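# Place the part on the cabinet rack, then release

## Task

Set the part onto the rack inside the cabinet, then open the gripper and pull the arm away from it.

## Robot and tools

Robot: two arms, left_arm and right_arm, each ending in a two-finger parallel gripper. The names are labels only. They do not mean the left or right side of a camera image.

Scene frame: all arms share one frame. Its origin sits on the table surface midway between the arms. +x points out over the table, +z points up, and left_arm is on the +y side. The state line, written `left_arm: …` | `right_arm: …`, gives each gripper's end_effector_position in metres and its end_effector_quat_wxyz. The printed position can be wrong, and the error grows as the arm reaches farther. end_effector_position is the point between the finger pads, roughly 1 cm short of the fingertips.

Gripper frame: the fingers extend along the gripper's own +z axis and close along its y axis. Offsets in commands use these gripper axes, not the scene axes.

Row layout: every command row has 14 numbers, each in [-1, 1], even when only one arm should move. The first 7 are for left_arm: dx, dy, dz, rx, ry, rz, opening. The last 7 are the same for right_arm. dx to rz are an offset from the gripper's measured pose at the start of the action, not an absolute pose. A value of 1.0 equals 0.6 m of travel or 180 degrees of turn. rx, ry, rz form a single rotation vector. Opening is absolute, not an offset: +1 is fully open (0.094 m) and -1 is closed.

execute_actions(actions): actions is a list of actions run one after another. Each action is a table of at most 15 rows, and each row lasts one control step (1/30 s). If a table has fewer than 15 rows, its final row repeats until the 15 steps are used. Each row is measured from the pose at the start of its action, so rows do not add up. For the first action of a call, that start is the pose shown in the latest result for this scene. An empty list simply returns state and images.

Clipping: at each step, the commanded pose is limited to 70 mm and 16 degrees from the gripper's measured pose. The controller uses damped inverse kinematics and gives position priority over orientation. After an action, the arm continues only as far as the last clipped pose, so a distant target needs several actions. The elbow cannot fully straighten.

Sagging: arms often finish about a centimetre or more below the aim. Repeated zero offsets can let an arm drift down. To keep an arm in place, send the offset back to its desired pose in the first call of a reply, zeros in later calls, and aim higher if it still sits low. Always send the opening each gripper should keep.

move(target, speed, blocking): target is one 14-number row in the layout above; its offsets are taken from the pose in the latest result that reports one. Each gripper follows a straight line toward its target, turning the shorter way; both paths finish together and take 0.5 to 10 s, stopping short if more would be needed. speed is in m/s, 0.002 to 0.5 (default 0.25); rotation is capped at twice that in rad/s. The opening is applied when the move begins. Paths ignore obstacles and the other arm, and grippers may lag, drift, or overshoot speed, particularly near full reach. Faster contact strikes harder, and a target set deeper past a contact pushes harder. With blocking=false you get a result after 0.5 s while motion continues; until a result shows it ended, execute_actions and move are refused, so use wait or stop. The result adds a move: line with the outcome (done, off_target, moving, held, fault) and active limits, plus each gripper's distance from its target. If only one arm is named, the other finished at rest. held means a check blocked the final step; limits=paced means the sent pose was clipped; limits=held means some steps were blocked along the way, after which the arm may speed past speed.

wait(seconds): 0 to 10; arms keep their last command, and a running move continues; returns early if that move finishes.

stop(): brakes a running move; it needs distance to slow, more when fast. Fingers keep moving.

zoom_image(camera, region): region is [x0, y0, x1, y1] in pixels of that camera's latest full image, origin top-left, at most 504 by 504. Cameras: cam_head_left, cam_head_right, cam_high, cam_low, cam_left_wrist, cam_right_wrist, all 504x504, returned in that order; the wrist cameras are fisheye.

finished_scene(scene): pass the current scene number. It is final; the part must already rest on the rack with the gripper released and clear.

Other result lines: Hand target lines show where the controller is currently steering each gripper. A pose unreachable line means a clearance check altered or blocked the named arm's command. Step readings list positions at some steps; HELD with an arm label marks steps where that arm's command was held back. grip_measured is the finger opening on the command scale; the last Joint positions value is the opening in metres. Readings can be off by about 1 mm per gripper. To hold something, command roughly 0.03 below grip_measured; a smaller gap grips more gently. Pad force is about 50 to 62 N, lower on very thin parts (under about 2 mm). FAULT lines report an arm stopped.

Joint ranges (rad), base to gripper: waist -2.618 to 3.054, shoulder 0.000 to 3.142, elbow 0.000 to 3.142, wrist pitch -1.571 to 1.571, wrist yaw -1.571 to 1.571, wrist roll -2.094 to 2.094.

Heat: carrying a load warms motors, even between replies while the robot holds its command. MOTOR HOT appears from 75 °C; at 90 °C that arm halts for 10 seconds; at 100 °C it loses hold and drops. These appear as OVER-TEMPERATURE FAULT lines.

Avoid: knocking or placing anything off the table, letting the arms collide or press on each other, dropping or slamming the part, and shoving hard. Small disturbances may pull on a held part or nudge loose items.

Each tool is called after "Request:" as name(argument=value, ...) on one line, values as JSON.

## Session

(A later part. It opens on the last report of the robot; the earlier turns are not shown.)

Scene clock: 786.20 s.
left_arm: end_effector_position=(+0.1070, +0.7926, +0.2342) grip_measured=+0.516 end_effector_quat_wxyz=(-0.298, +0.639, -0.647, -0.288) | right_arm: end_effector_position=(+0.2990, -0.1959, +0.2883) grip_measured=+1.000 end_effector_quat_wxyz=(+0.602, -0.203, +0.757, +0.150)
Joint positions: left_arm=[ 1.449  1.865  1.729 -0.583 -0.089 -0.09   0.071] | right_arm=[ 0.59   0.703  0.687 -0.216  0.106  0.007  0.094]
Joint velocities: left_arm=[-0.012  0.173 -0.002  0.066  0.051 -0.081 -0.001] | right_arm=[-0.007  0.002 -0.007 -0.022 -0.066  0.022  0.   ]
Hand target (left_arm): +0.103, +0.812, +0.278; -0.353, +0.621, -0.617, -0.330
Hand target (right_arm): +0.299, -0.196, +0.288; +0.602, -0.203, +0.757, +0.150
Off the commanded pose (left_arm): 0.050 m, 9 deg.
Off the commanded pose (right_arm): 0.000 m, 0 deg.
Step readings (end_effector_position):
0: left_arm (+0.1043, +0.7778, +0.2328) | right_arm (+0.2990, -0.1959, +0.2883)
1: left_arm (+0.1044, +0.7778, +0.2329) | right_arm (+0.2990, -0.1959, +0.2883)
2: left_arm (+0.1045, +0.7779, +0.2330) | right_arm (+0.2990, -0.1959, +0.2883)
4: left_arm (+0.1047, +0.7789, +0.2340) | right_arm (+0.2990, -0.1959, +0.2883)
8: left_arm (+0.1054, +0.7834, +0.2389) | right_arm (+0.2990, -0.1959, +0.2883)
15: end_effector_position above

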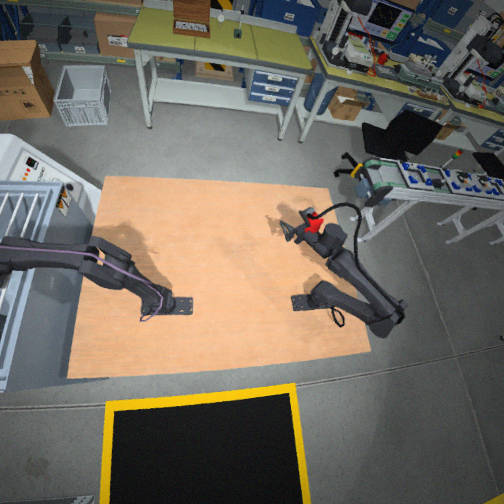

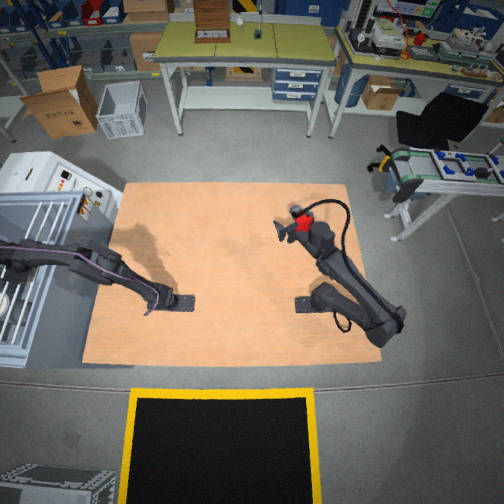

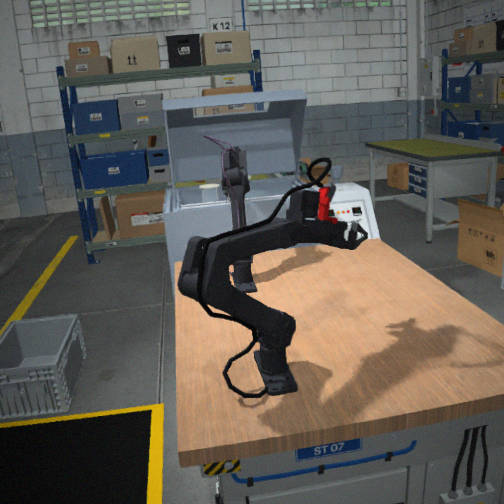

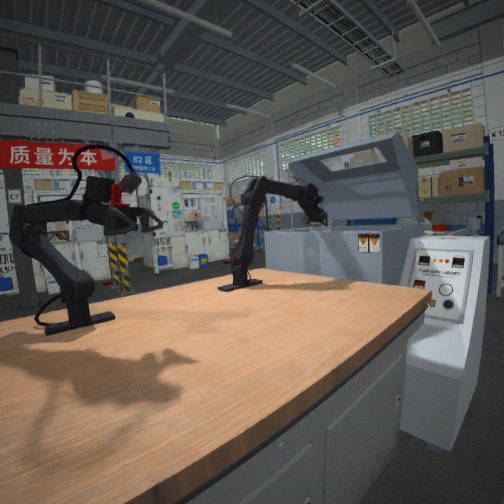

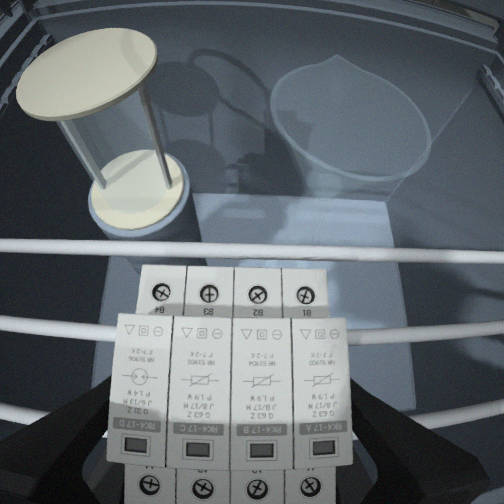

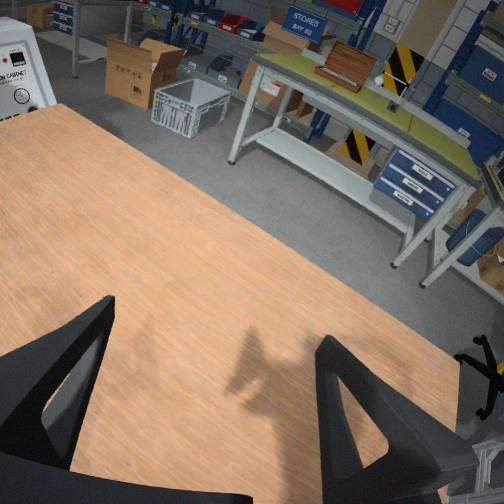

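Request:
execute_actions(actions=[])

Scene clock: 791.73 s.
left_arm: end_effector_position=(+0.1080, +0.7961, +0.2216) grip_measured=+0.516 end_effector_quat_wxyz=(-0.291, +0.642, -0.651, -0.281) | right_arm: end_effector_position=(+0.2990, -0.1959, +0.2883) grip_measured=+1.000 end_effector_quat_wxyz=(+0.602, -0.203, +0.757, +0.150)
Joint positions: left_arm=[ 1.449  1.891  1.729 -0.579 -0.087 -0.09   0.071] | right_arm=[ 0.59   0.703  0.687 -0.216  0.106  0.007  0.094]
Joint velocities: left_arm=[-0.012  0.012 -0.002  0.066 -0.081 -0.022 -0.001] | right_arm=[-0.002 -0.002  0.012  0.007  0.022 -0.051  0.   ]
Hand target (left_arm): +0.103, +0.812, +0.278; -0.353, +0.621, -0.617, -0.330
Hand target (right_arm): +0.299, -0.196, +0.288; +0.602, -0.203, +0.757, +0.150
Off the commanded pose (left_arm): 0.060 m, 10 deg.
Off the commanded pose (right_arm): 0.000 m, 0 deg.

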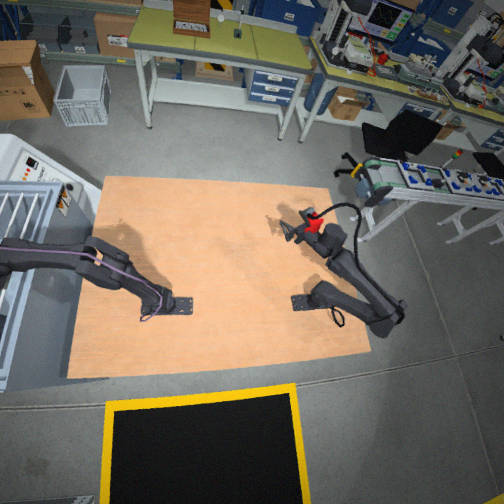

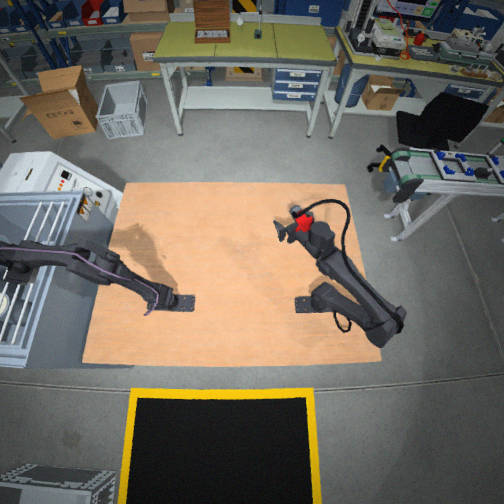

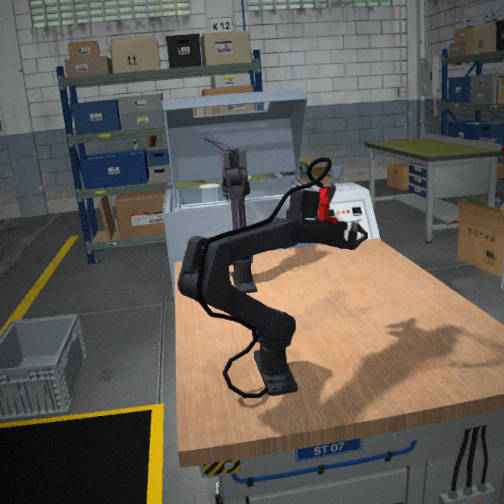

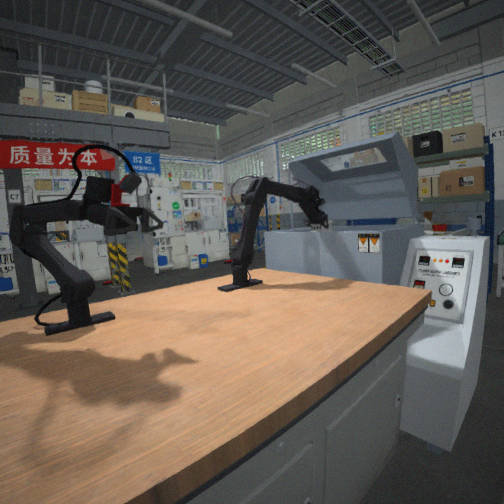

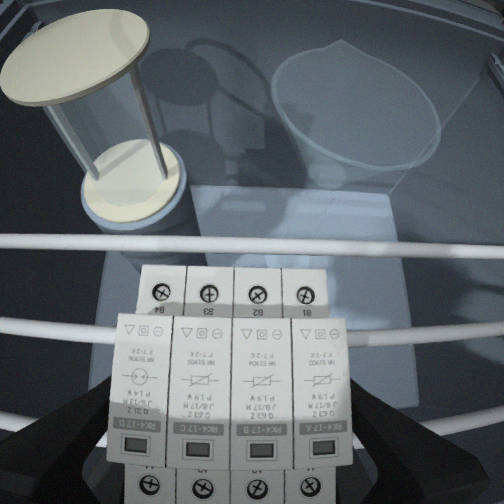

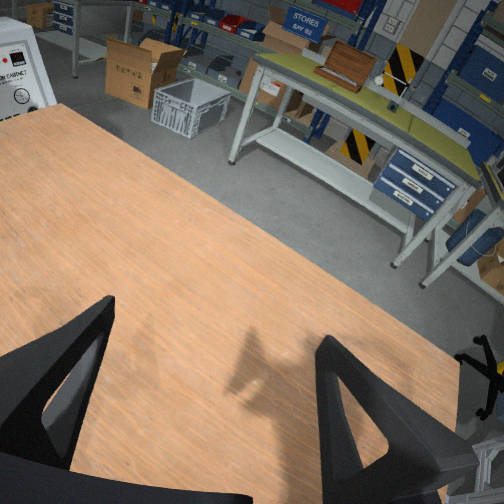

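Request:
zoom_image(camera="cam_left_wrist", region=[0, 210, 252, 462])

Request:
zoom_image(camera="cam_left_wrist", region=[252, 210, 504, 462])

Region (0, 210, 252, 462) of cam_left_wrist's 504x504 image, scaled by 2.000, with more detail than that image has.

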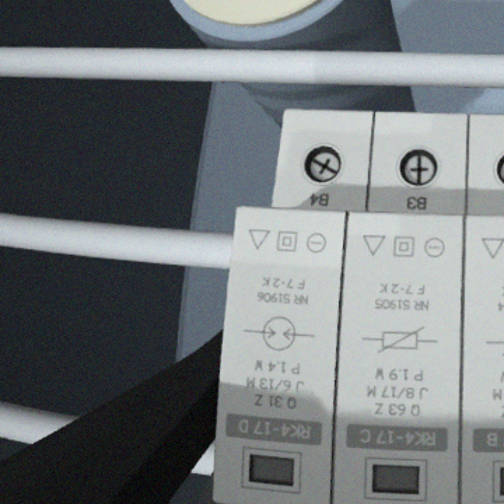

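Region (252, 210, 504, 462) of cam_left_wrist's 504x504 image, scaled by 2.000, with more detail than that image has.

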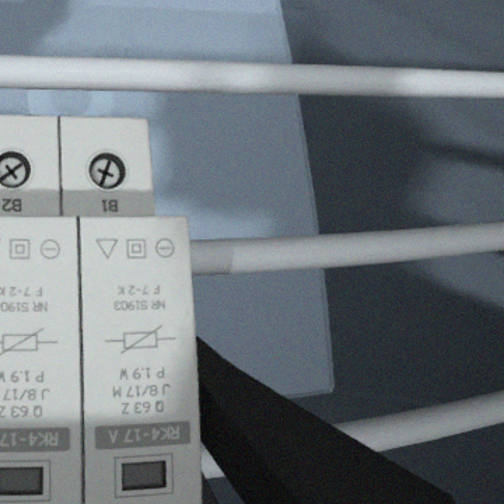

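Request:
execute_actions(actions=[[[-0.0927,0.009,-0.0372,0.0045,-0.0566,-0.009,0.44,0,0,0,0,0,0,1],[-0.0928,0.0085,-0.041,0.0045,-0.0574,-0.009,0.44,0,0,0,0,0,0,1],[-0.0928,0.008,-0.0457,0.0045,-0.0583,-0.009,0.44,0,0,0,0,0,0,1],[-0.0929,0.0075,-0.0511,0.0045,-0.0594,-0.009,0.44,0,0,0,0,0,0,1],[-0.0929,0.007,-0.0561,0.0045,-0.0605,-0.009,0.44,0,0,0,0,0,0,1],[-0.0929,0.007,-0.0605,0.0045,-0.0613,-0.009,0.44,0,0,0,0,0,0,1],[-0.093,0.007,-0.064,0.0045,-0.0621,-0.009,0.44,0,0,0,0,0,0,1],[-0.093,0.007,-0.0662,0.0045,-0.0625,-0.009,0.44,0,0,0,0,0,0,1],[-0.0907,0.007,-0.0652,0.0045,-0.0614,-0.009,0.44,0,0,0,0,0,0,1],[-0.0873,0.007,-0.0636,0.0045,-0.0597,-0.009,0.44,0,0,0,0,0,0,1],[-0.0834,0.007,-0.0619,0.0045,-0.0578,-0.009,0.44,0,0,0,0,0,0,1],[-0.0793,0.007,-0.06,0.0045,-0.0558,-0.009,0.44,0,0,0,0,0,0,1],[-0.0754,0.007,-0.0583,0.0045,-0.0539,-0.009,0.44,0,0,0,0,0,0,1],[-0.0724,0.007,-0.0569,0.0045,-0.0524,-0.009,0.44,0,0,0,0,0,0,1],[-0.0701,0.007,-0.0559,0.0045,-0.0513,-0.009,0.44,0,0,0,0,0,0,1]]])

Scene clock: 892.40 s.
left_arm: end_effector_position=(+0.1056, +0.7887, +0.2364) grip_measured=+0.516 end_effector_quat_wxyz=(-0.302, +0.639, -0.646, -0.287) | right_arm: end_effector_position=(+0.2990, -0.1959, +0.2883) grip_measured=+1.000 end_effector_quat_wxyz=(+0.602, -0.203, +0.757, +0.150)
Joint positions: left_arm=[ 1.454  1.845  1.709 -0.577 -0.081 -0.091  0.071] | right_arm=[ 0.59   0.703  0.687 -0.216  0.106  0.007  0.094]
Joint velocities: left_arm=[-0.007 -0.012 -0.061 -0.007 -0.007 -0.037 -0.   ] | right_arm=[ 0.007 -0.002  0.012  0.007 -0.11   0.037  0.   ]
Hand target (left_arm): +0.104, +0.797, +0.276; -0.351, +0.624, -0.620, -0.322
Hand target (right_arm): +0.299, -0.196, +0.288; +0.602, -0.203, +0.757, +0.150
Off the commanded pose (left_arm): 0.040 m, 8 deg.
Off the commanded pose (right_arm): 0.000 m, 0 deg.
Step readings (end_effector_position):
0: left_arm (+0.1080, +0.7961, +0.2216) | right_arm (+0.2990, -0.1959, +0.2883)
1: left_arm (+0.1079, +0.7961, +0.2216) | right_arm (+0.2990, -0.1959, +0.2883)
2: left_arm (+0.1077, +0.7962, +0.2216) | right_arm (+0.2990, -0.1959, +0.2883)
4: left_arm (+0.1069, +0.7962, +0.2219) | right_arm (+0.2990, -0.1959, +0.2883)
8: left_arm (+0.1061, +0.7928, +0.2268) | right_arm (+0.2990, -0.1959, +0.2883)
15: end_effector_position above

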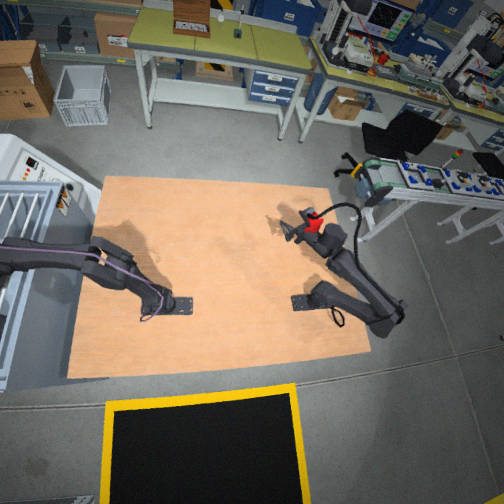

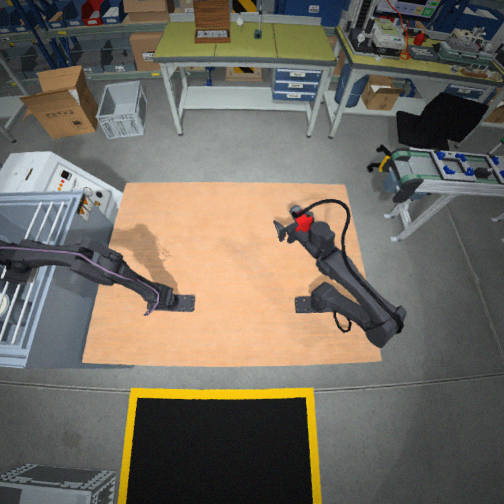

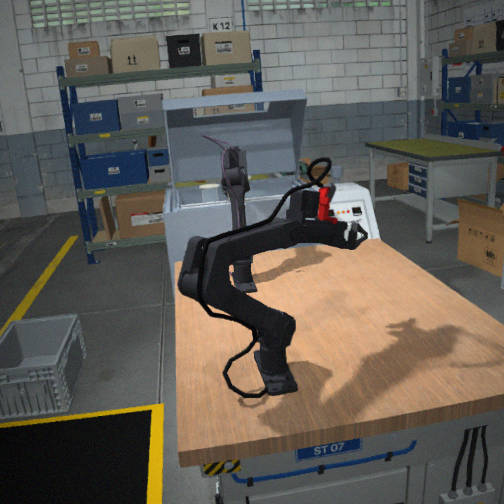

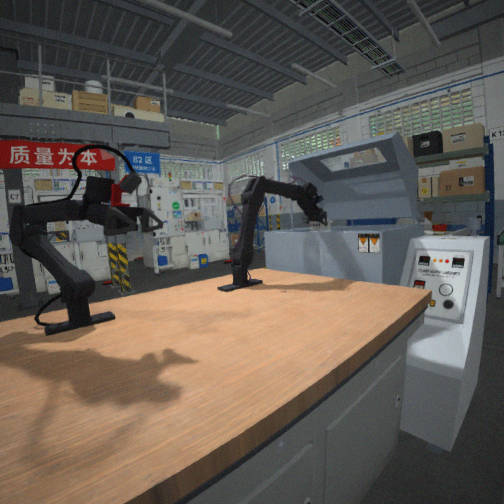

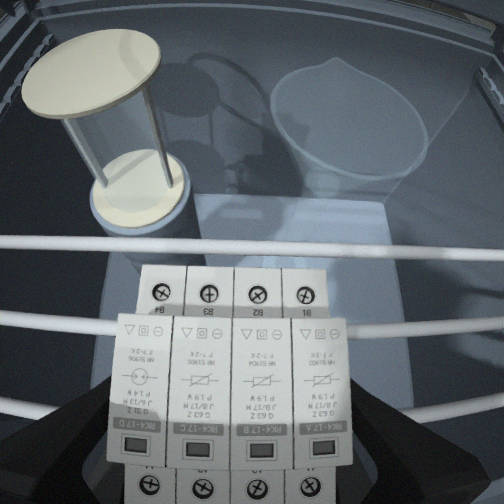

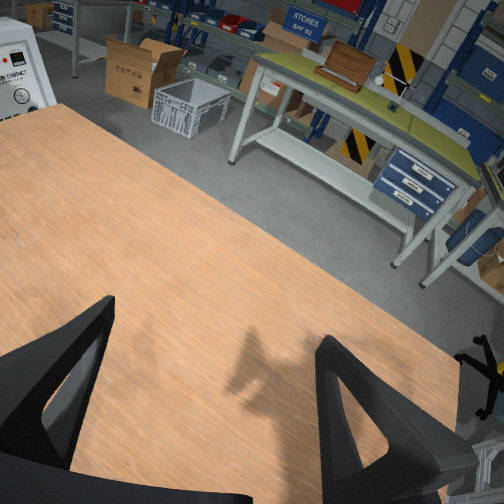

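Request:
execute_actions(actions=[])

Scene clock: 895.90 s.
left_arm: end_effector_position=(+0.1054, +0.7866, +0.2297) grip_measured=+0.516 end_effector_quat_wxyz=(-0.297, +0.642, -0.648, -0.282) | right_arm: end_effector_position=(+0.2990, -0.1959, +0.2883) grip_measured=+1.000 end_effector_quat_wxyz=(+0.602, -0.203, +0.757, +0.150)
Joint positions: left_arm=[ 1.454  1.845  1.693 -0.577 -0.08  -0.093  0.071] | right_arm=[ 0.59   0.703  0.687 -0.216  0.106  0.007  0.094]
Joint velocities: left_arm=[ 0.002  0.007 -0.002 -0.081  0.037 -0.037 -0.001] | right_arm=[ 0.002 -0.012  0.012 -0.066  0.022  0.051  0.   ]
Hand target (left_arm): +0.103, +0.797, +0.276; -0.351, +0.624, -0.619, -0.322
Hand target (right_arm): +0.299, -0.196, +0.288; +0.602, -0.203, +0.757, +0.150
Off the commanded pose (left_arm): 0.047 m, 9 deg.
Off the commanded pose (right_arm): 0.000 m, 0 deg.

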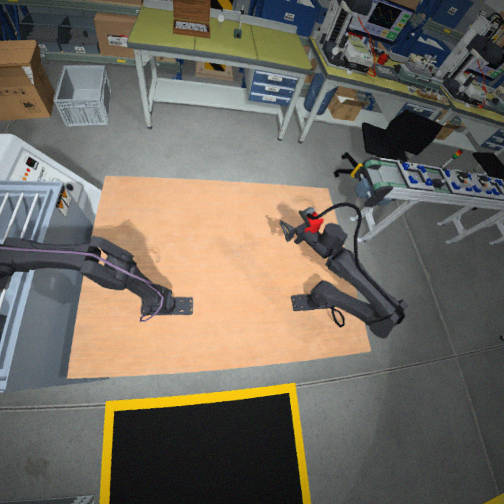

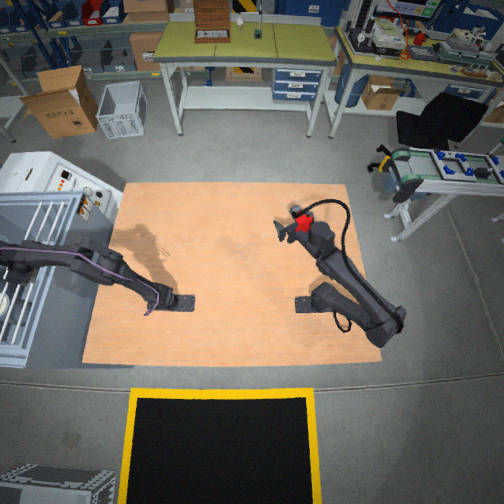

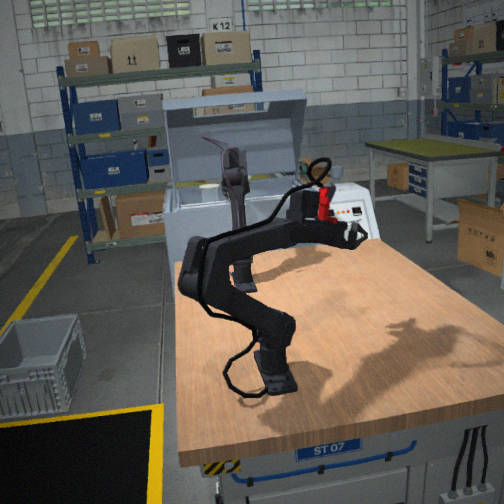

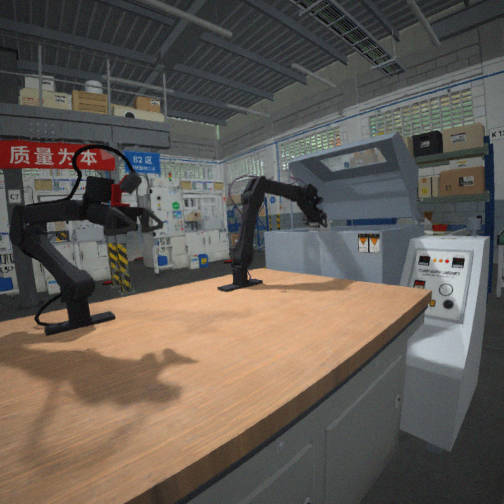

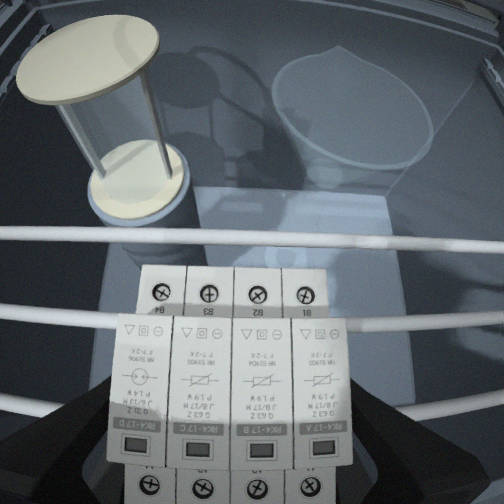

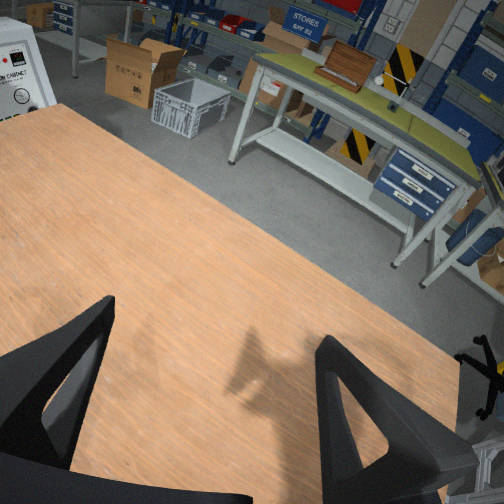

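Request:
execute_actions(actions=[[[-0.0687,0.003,-0.0321,0.0037,-0.0459,-0.0064,0.44,0,0,0,0,0,0,1],[-0.0649,0.003,-0.0287,0.0035,-0.0437,-0.0062,0.44,0,0,0,0,0,0,1],[-0.0603,0.003,-0.0247,0.0033,-0.0411,-0.0058,0.44,0,0,0,0,0,0,1],[-0.0553,0.003,-0.0202,0.003,-0.0382,-0.0055,0.44,0,0,0,0,0,0,1],[-0.0503,0.003,-0.0158,0.0028,-0.0354,-0.0051,0.44,0,0,0,0,0,0,1],[-0.0452,0.003,-0.0113,0.0026,-0.0325,-0.0047,0.44,0,0,0,0,0,0,1],[-0.0406,0.003,-0.0072,0.0023,-0.0299,-0.0044,0.44,0,0,0,0,0,0,1],[-0.0364,0.003,-0.0035,0.0021,-0.0275,-0.0041,0.44,0,0,0,0,0,0,1],[-0.0327,0.003,-0.0002,0.002,-0.0253,-0.0038,0.44,0,0,0,0,0,0,1],[-0.0293,0.003,0.0028,0.0018,-0.0234,-0.0036,0.44,0,0,0,0,0,0,1],[-0.0278,0.003,0.003,0.0017,-0.0218,-0.0035,0.44,0,0,0,0,0,0,1],[-0.0263,0.0028,0.0031,0.0016,-0.0202,-0.0034,0.44,0,0,0,0,0,0,1],[-0.0248,0.0026,0.0033,0.0015,-0.0186,-0.0033,0.44,0,0,0,0,0,0,1],[-0.0233,0.0024,0.0034,0.0014,-0.017,-0.0032,0.44,0,0,0,0,0,0,1],[-0.022,0.0022,0.0035,0.0013,-0.0154,-0.003,0.44,0,0,0,0,0,0,1]]])

Scene clock: 943.73 s.
left_arm: end_effector_position=(+0.1056, +0.7865, +0.2186) grip_measured=+0.516 end_effector_quat_wxyz=(-0.290, +0.643, -0.652, -0.277) | right_arm: end_effector_position=(+0.2990, -0.1959, +0.2883) grip_measured=+1.000 end_effector_quat_wxyz=(+0.602, -0.203, +0.757, +0.150)
Joint positions: left_arm=[ 1.454  1.856  1.677 -0.569 -0.079 -0.09   0.071] | right_arm=[ 0.59   0.703  0.687 -0.216  0.106  0.007  0.094]
Joint velocities: left_arm=[-0.007 -0.002 -0.002 -0.051 -0.022  0.022 -0.001] | right_arm=[0.002 0.012 0.007 0.007 0.007 0.022 0.   ]
Hand target (left_arm): +0.104, +0.796, +0.238; -0.315, +0.637, -0.639, -0.295
Hand target (right_arm): +0.299, -0.196, +0.288; +0.602, -0.203, +0.757, +0.150
Off the commanded pose (left_arm): 0.022 m, 4 deg.
Off the commanded pose (right_arm): 0.000 m, 0 deg.
Step readings (end_effector_position):
0: left_arm (+0.1054, +0.7866, +0.2297) | right_arm (+0.2990, -0.1959, +0.2883)
1: left_arm (+0.1054, +0.7866, +0.2297) | right_arm (+0.2990, -0.1959, +0.2883)
2: left_arm (+0.1055, +0.7866, +0.2297) | right_arm (+0.2990, -0.1959, +0.2883)
4: left_arm (+0.1056, +0.7864, +0.2292) | right_arm (+0.2990, -0.1959, +0.2883)
8: left_arm (+0.1055, +0.7852, +0.2238) | right_arm (+0.2990, -0.1959, +0.2883)
15: end_effector_position above

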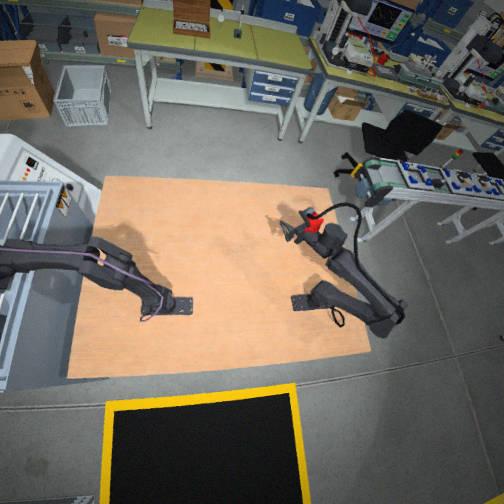

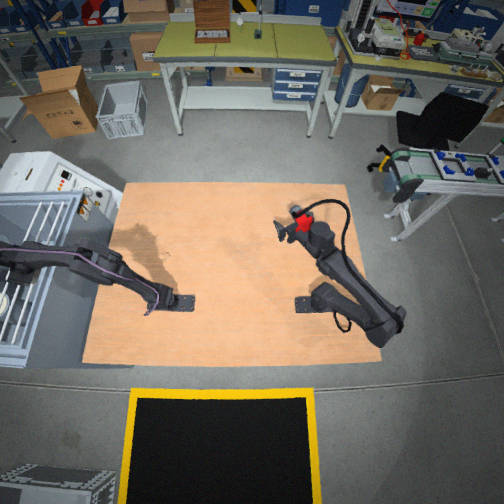

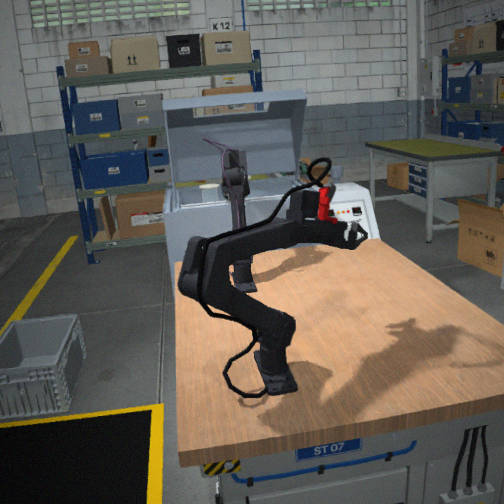

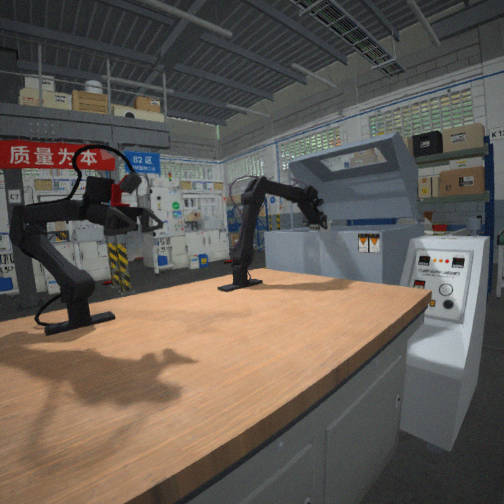

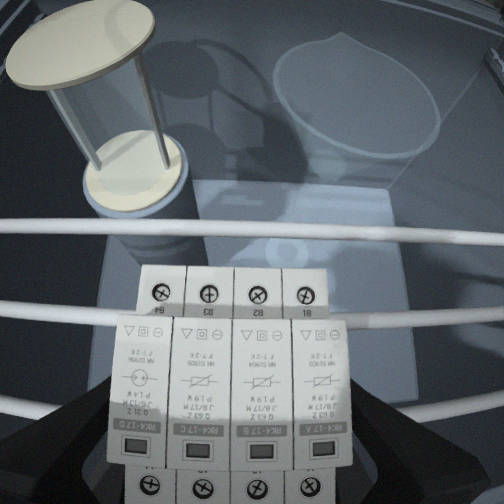

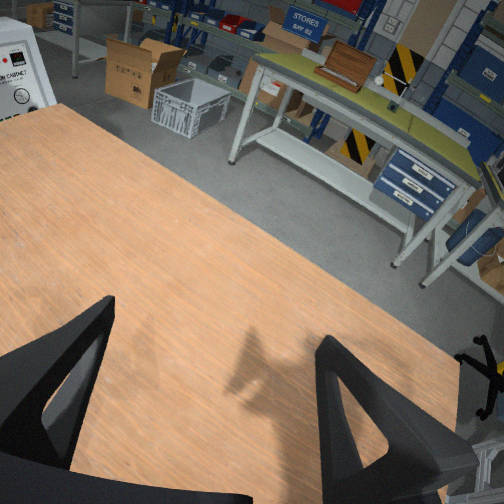

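Request:
execute_actions(actions=[[[-0.033,0.002,-0.0085,0.0012,-0.0195,-0.003,0.44,0,0,0,0,0,0,1],[-0.03,0.002,-0.0078,0.0011,-0.0172,-0.003,0.45,0,0,0,0,0,0,1],[-0.027,0.002,-0.007,0.001,-0.015,-0.003,0.47,0,0,0,0,0,0,1],[-0.025,0.002,-0.0065,0.001,-0.013,-0.003,0.49,0,0,0,0,0,0,1],[-0.023,0.002,-0.006,0.001,-0.012,-0.003,0.51,0,0,0,0,0,0,1],[-0.022,0.002,-0.006,0.001,-0.012,-0.003,0.53,0,0,0,0,0,0,1],[-0.022,0.002,-0.006,0.001,-0.012,-0.003,0.56,0,0,0,0,0,0,1],[-0.022,0.002,-0.006,0.001,-0.012,-0.003,0.61,0,0,0,0,0,0,1],[-0.022,0.002,-0.006,0.001,-0.012,-0.003,0.67,0,0,0,0,0,0,1],[-0.022,0.002,-0.006,0.001,-0.012,-0.003,0.74,0,0,0,0,0,0,1],[-0.022,0.002,-0.006,0.001,-0.012,-0.003,0.81,0,0,0,0,0,0,1],[-0.022,0.002,-0.006,0.001,-0.012,-0.003,0.88,0,0,0,0,0,0,1],[-0.022,0.002,-0.006,0.001,-0.012,-0.003,0.94,0,0,0,0,0,0,1],[-0.022,0.002,-0.006,0.001,-0.012,-0.003,1,0,0,0,0,0,0,1],[-0.022,0.002,-0.006,0.001,-0.012,-0.003,1,0,0,0,0,0,0,1]]])

Scene clock: 999.97 s.
left_arm: end_effector_position=(+0.1057, +0.7869, +0.2183) grip_measured=+0.998 end_effector_quat_wxyz=(-0.290, +0.643, -0.652, -0.277) | right_arm: end_effector_position=(+0.2990, -0.1959, +0.2883) grip_measured=+1.000 end_effector_quat_wxyz=(+0.602, -0.203, +0.757, +0.150)
Joint positions: left_arm=[ 1.454  1.857  1.677 -0.568 -0.079 -0.09   0.094] | right_arm=[ 0.59   0.703  0.687 -0.216  0.106  0.007  0.094]
Joint velocities: left_arm=[ 0.012 -0.002 -0.002 -0.022  0.037 -0.037  0.015] | right_arm=[-0.012  0.007  0.007  0.007  0.007 -0.007  0.   ]
Hand target (left_arm): +0.104, +0.793, +0.231; -0.305, +0.641, -0.644, -0.286
Hand target (right_arm): +0.299, -0.196, +0.288; +0.602, -0.203, +0.757, +0.150
Off the commanded pose (left_arm): 0.014 m, 2 deg.
Off the commanded pose (right_arm): 0.000 m, 0 deg.
Step readings (end_effector_position):
0: left_arm (+0.1056, +0.7865, +0.2186) | right_arm (+0.2990, -0.1959, +0.2883)
1: left_arm (+0.1056, +0.7865, +0.2186) | right_arm (+0.2990, -0.1959, +0.2883)
2: left_arm (+0.1056, +0.7865, +0.2186) | right_arm (+0.2990, -0.1959, +0.2883)
4: left_arm (+0.1056, +0.7866, +0.2182) | right_arm (+0.2990, -0.1959, +0.2883)
8: left_arm (+0.1057, +0.7868, +0.2181) | right_arm (+0.2990, -0.1959, +0.2883)
15: end_effector_position above

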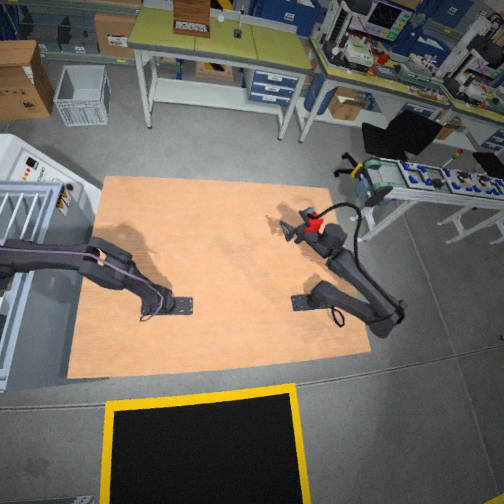

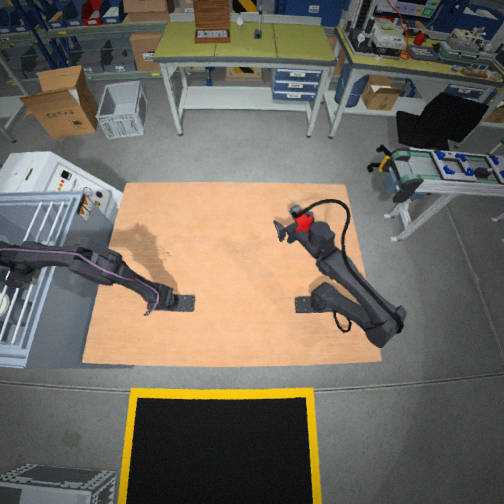

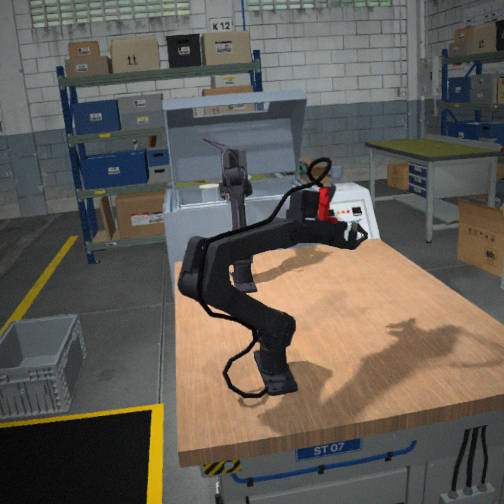

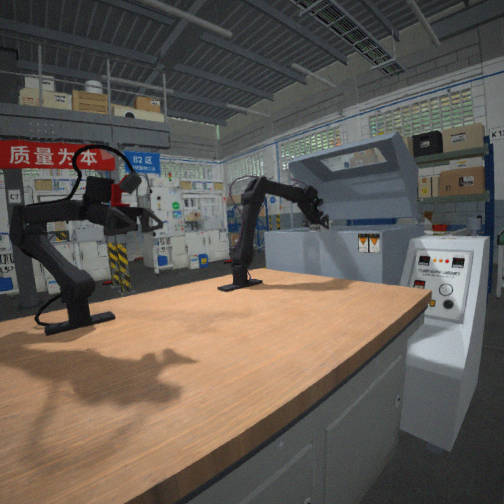

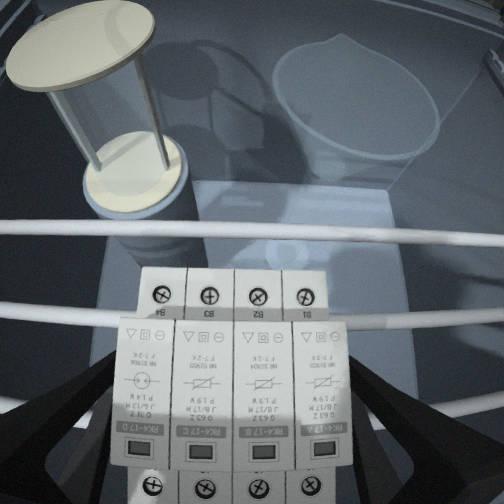

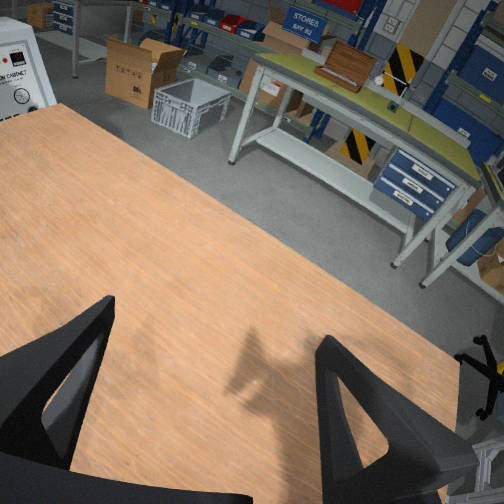

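Request:
execute_actions(actions=[[[-0.022,0.002,-0.0093,0.001,-0.012,-0.003,1,0,0,0,0,0,0,1],[-0.0217,0.002,-0.016,0.001,-0.012,-0.003,1,0,0,0,0,0,0,1],[-0.0217,0.002,-0.026,0.001,-0.012,-0.003,1,0,0,0,0,0,0,1],[-0.0215,0.002,-0.0395,0.001,-0.012,-0.003,1,0,0,0,0,0,0,1],[-0.0212,0.002,-0.0561,0.001,-0.012,-0.003,1,0,0,0,0,0,0,1],[-0.0203,0.002,-0.076,0.001,-0.012,-0.003,1,0,0,0,0,0,0,1],[-0.0185,0.002,-0.0975,0.001,-0.012,-0.003,1,0,0,0,0,0,0,1],[-0.0159,0.0035,-0.119,0.001,-0.012,-0.003,1,0,0,0,0,0,0,1],[-0.0127,0.005,-0.1405,0.001,-0.012,-0.003,1,0,0,0,0,0,0,1],[-0.0088,0.0065,-0.1618,0.001,-0.012,-0.003,1,0,0,0,0,0,0,1],[-0.0039,0.008,-0.183,0.001,-0.012,-0.003,1,0,0,0,0,0,0,1],[0.0016,0.0095,-0.2039,0.001,-0.012,-0.003,1,0,0,0,0,0,0,1],[0.0078,0.011,-0.2247,0.001,-0.012,-0.003,1,0,0,0,0,0,0,1],[0.0148,0.0125,-0.2453,0.001,-0.012,-0.003,1,0,0,0,0,0,0,1],[0.0225,0.014,-0.2657,0.001,-0.012,-0.003,1,0,0,0,0,0,0,1]],[[0.0131,0.0076,-0.0942,0,-0.008,0,1,0,0,0,0,0,0,1],[0.0232,0.0102,-0.1134,0,-0.008,0,1,0,0,0,0,0,0,1],[0.0332,0.0128,-0.1326,0,-0.008,0,1,0,0,0,0,0,0,1],[0.0433,0.0154,-0.1518,0,-0.008,0,1,0,0,0,0,0,0,1],[0.0534,0.018,-0.1709,0,-0.008,0,1,0,0,0,0,0,0,1],[0.0635,0.0206,-0.1901,0,-0.008,0,1,0,0,0,0,0,0,1],[0.0728,0.023,-0.2078,0,-0.008,0,1,0,0,0,0,0,0,1],[0.0813,0.0252,-0.2241,0,-0.008,0,1,0,0,0,0,0,0,1],[0.089,0.0272,-0.2388,0,-0.008,0,1,0,0,0,0,0,0,1],[0.0952,0.0288,-0.2506,0,-0.008,0,1,0,0,0,0,0,0,1],[0.1007,0.0302,-0.261,0,-0.008,0,1,0,0,0,0,0,0,1],[0.1045,0.0312,-0.2684,0,-0.008,0,1,0,0,0,0,0,0,1],[0.1076,0.032,-0.2743,0,-0.008,0,1,0,0,0,0,0,0,1],[0.1092,0.0324,-0.2772,0,-0.008,0,1,0,0,0,0,0,0,1],[0.11,0.0326,-0.2787,0,-0.008,0,1,0,0,0,0,0,0,1]]])

Scene clock: 1076.00 s.
left_arm: end_effector_position=(+0.0727, +0.5495, +0.3883) grip_measured=+1.000 end_effector_quat_wxyz=(-0.368, +0.615, -0.612, -0.333) | right_arm: end_effector_position=(+0.2990, -0.1959, +0.2883) grip_measured=+1.000 end_effector_quat_wxyz=(+0.602, -0.203, +0.757, +0.150)
Joint positions: left_arm=[ 1.454  1.041  1.529 -1.021 -0.079 -0.098  0.094] | right_arm=[ 0.59   0.703  0.687 -0.216  0.106  0.007  0.094]
Joint velocities: left_arm=[ 0.007 -0.305  0.002 -0.476  0.037  0.007  0.   ] | right_arm=[-0.002  0.027 -0.012 -0.066 -0.022 -0.037  0.   ]
Hand target (left_arm): +0.070, +0.536, +0.368; -0.337, +0.628, -0.628, -0.312
Hand target (right_arm): +0.299, -0.196, +0.288; +0.602, -0.203, +0.757, +0.150
Off the commanded pose (left_arm): 0.030 m, 5 deg.
Off the commanded pose (right_arm): 0.000 m, 0 deg.
Step readings (end_effector_position; steps 1 to 15: 1st action; 16 to 30: 2nd action):
0: left_arm (+0.1057, +0.7869, +0.2183) | right_arm (+0.2990, -0.1959, +0.2883)
1: left_arm (+0.1057, +0.7869, +0.2183) | right_arm (+0.2990, -0.1959, +0.2883)
2: left_arm (+0.1057, +0.7869, +0.2183) | right_arm (+0.2990, -0.1959, +0.2883)
4: left_arm (+0.1056, +0.7865, +0.2193) | right_arm (+0.2990, -0.1959, +0.2883)
8: left_arm (+0.1036, +0.7723, +0.2354) | right_arm (+0.2990, -0.1959, +0.2883)
15: left_arm (+0.0946, +0.7069, +0.3164) | right_arm (+0.2990, -0.1959, +0.2883)
16: left_arm (+0.0930, +0.6959, +0.3289) | right_arm (+0.2990, -0.1959, +0.2883)
17: left_arm (+0.0914, +0.6846, +0.3405) | right_arm (+0.2990, -0.1959, +0.2883)
19: left_arm (+0.0880, +0.6600, +0.3595) | right_arm (+0.2990, -0.1959, +0.2883)
23: left_arm (+0.0811, +0.6101, +0.3806) | right_arm (+0.2990, -0.1959, +0.2883)
30: end_effector_position above

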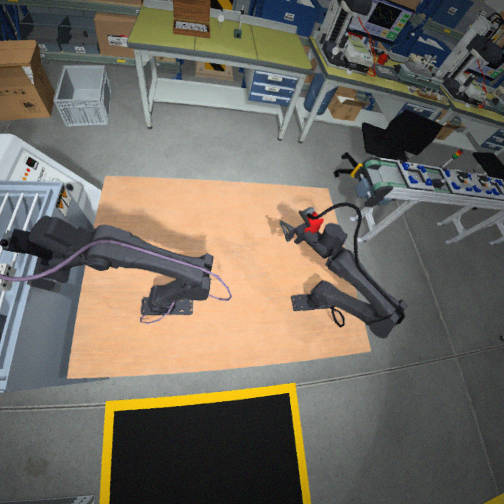

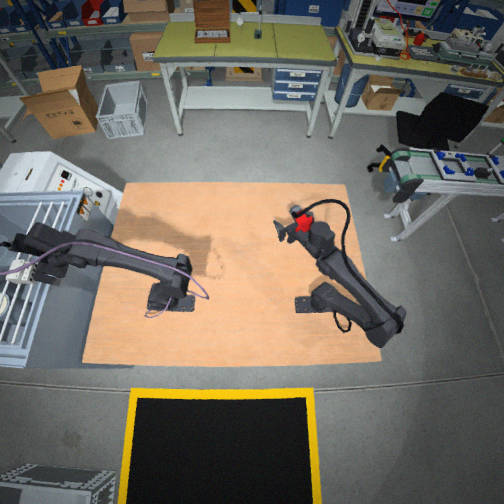

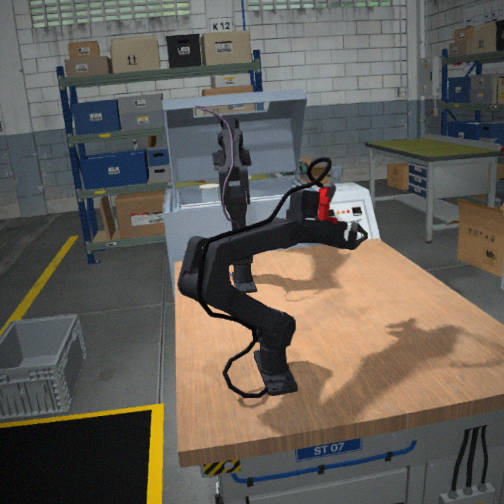

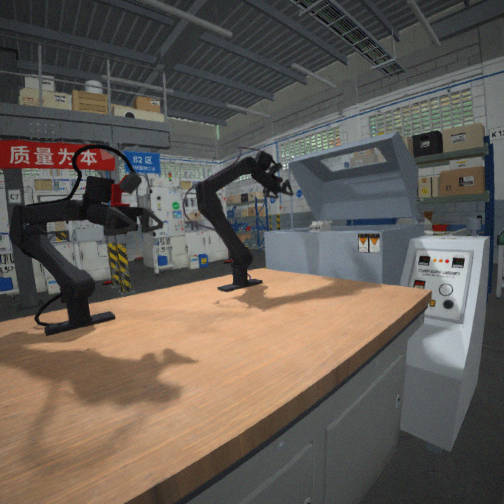

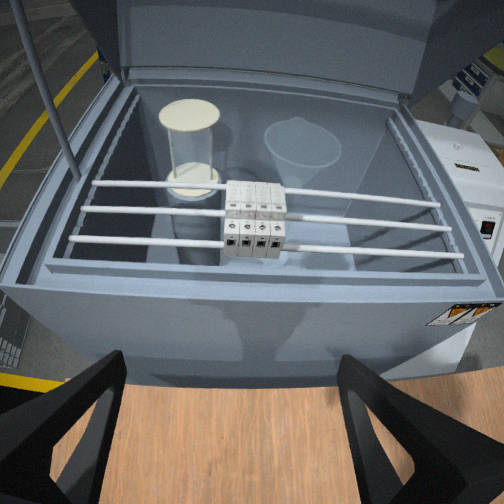

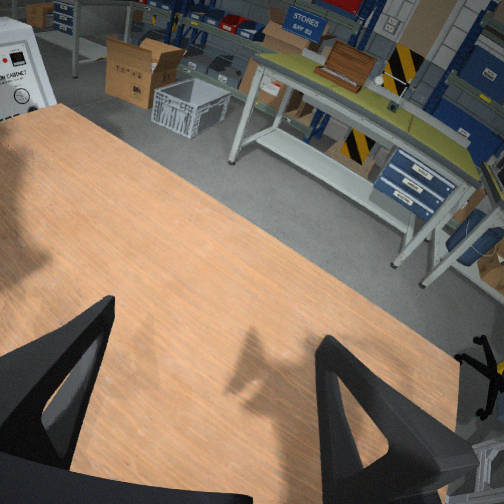

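Request:
execute_actions(actions=[])

Request:
zoom_image(camera="cam_left_wrist", region=[170, 100, 340, 270])

Scene clock: 1079.80 s.
left_arm: end_effector_position=(+0.0711, +0.5385, +0.3745) grip_measured=+1.000 end_effector_quat_wxyz=(-0.347, +0.625, -0.623, -0.318) | right_arm: end_effector_position=(+0.2990, -0.1959, +0.2883) grip_measured=+1.000 end_effector_quat_wxyz=(+0.602, -0.203, +0.757, +0.150)
Joint positions: left_arm=[ 1.454  1.029  1.519 -1.083 -0.079 -0.098  0.094] | right_arm=[ 0.59   0.703  0.687 -0.216  0.106  0.007  0.094]
Joint velocities: left_arm=[ 0.002 -0.007 -0.017  0.037 -0.022  0.022  0.   ] | right_arm=[-0.012  0.037  0.012  0.007 -0.037  0.022  0.   ]
Hand target (left_arm): +0.070, +0.536, +0.368; -0.337, +0.628, -0.628, -0.312
Hand target (right_arm): +0.299, -0.196, +0.288; +0.602, -0.203, +0.757, +0.150
Off the commanded pose (left_arm): 0.012 m, 2 deg.
Off the commanded pose (right_arm): 0.000 m, 0 deg.

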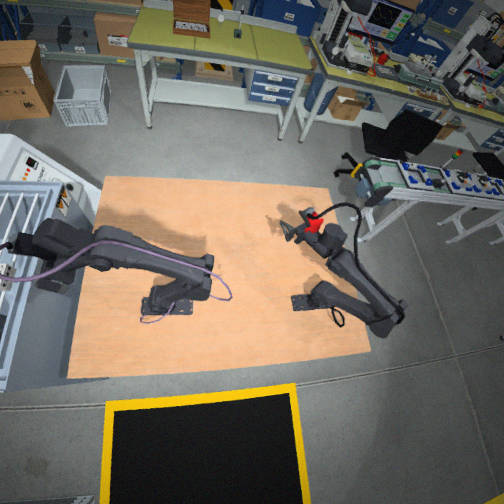

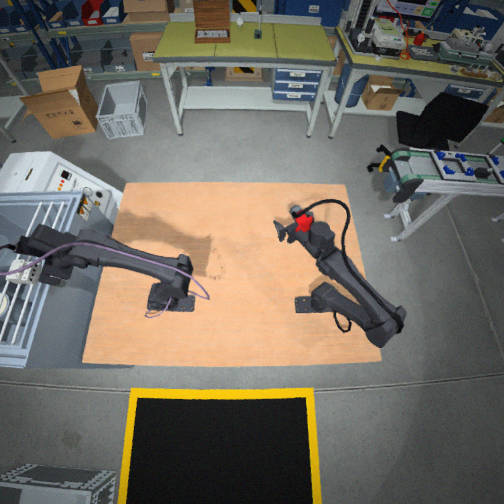

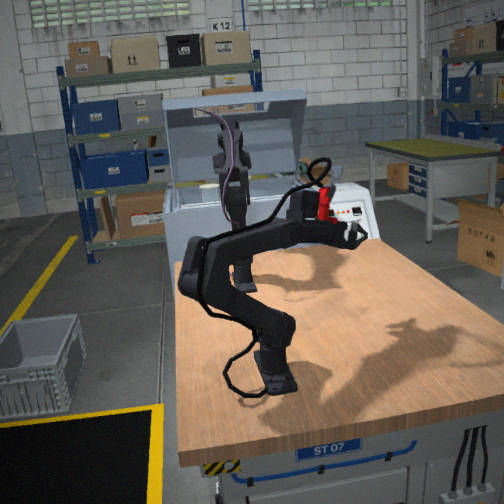

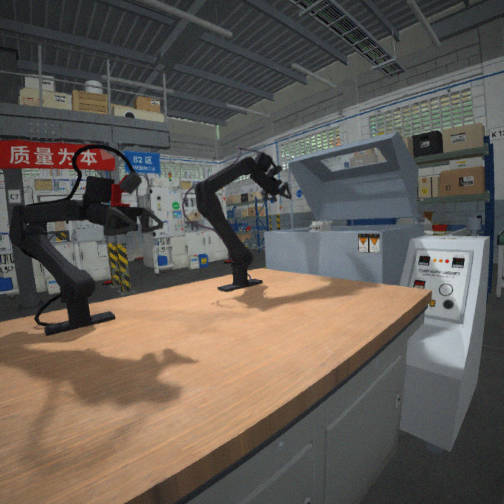

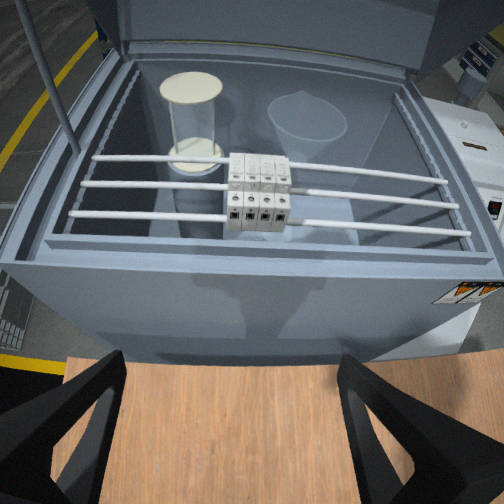

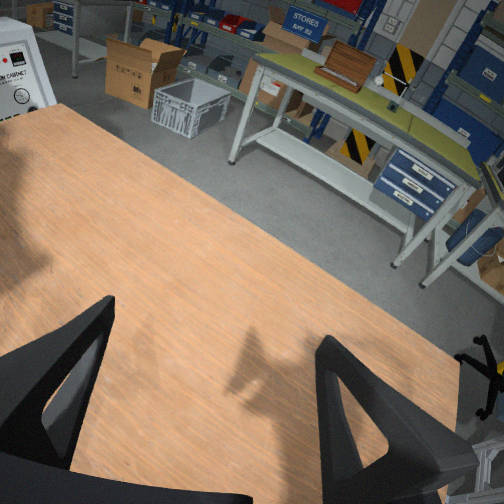

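Region (170, 100, 340, 270) of cam_left_wrist's 504x504 image, scaled by 2.965, with more detail than that image has.

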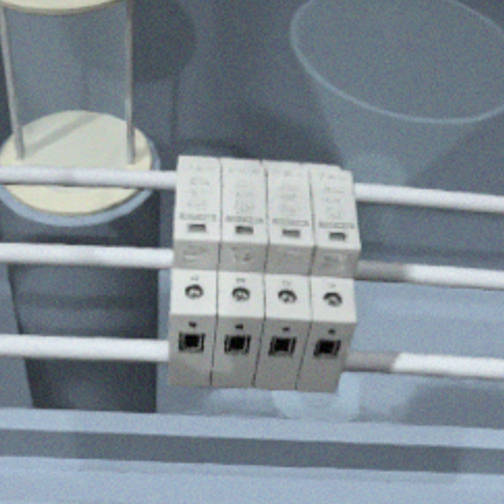

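Request:
finished_scene(scene=2)

The scene is finished: the task was done.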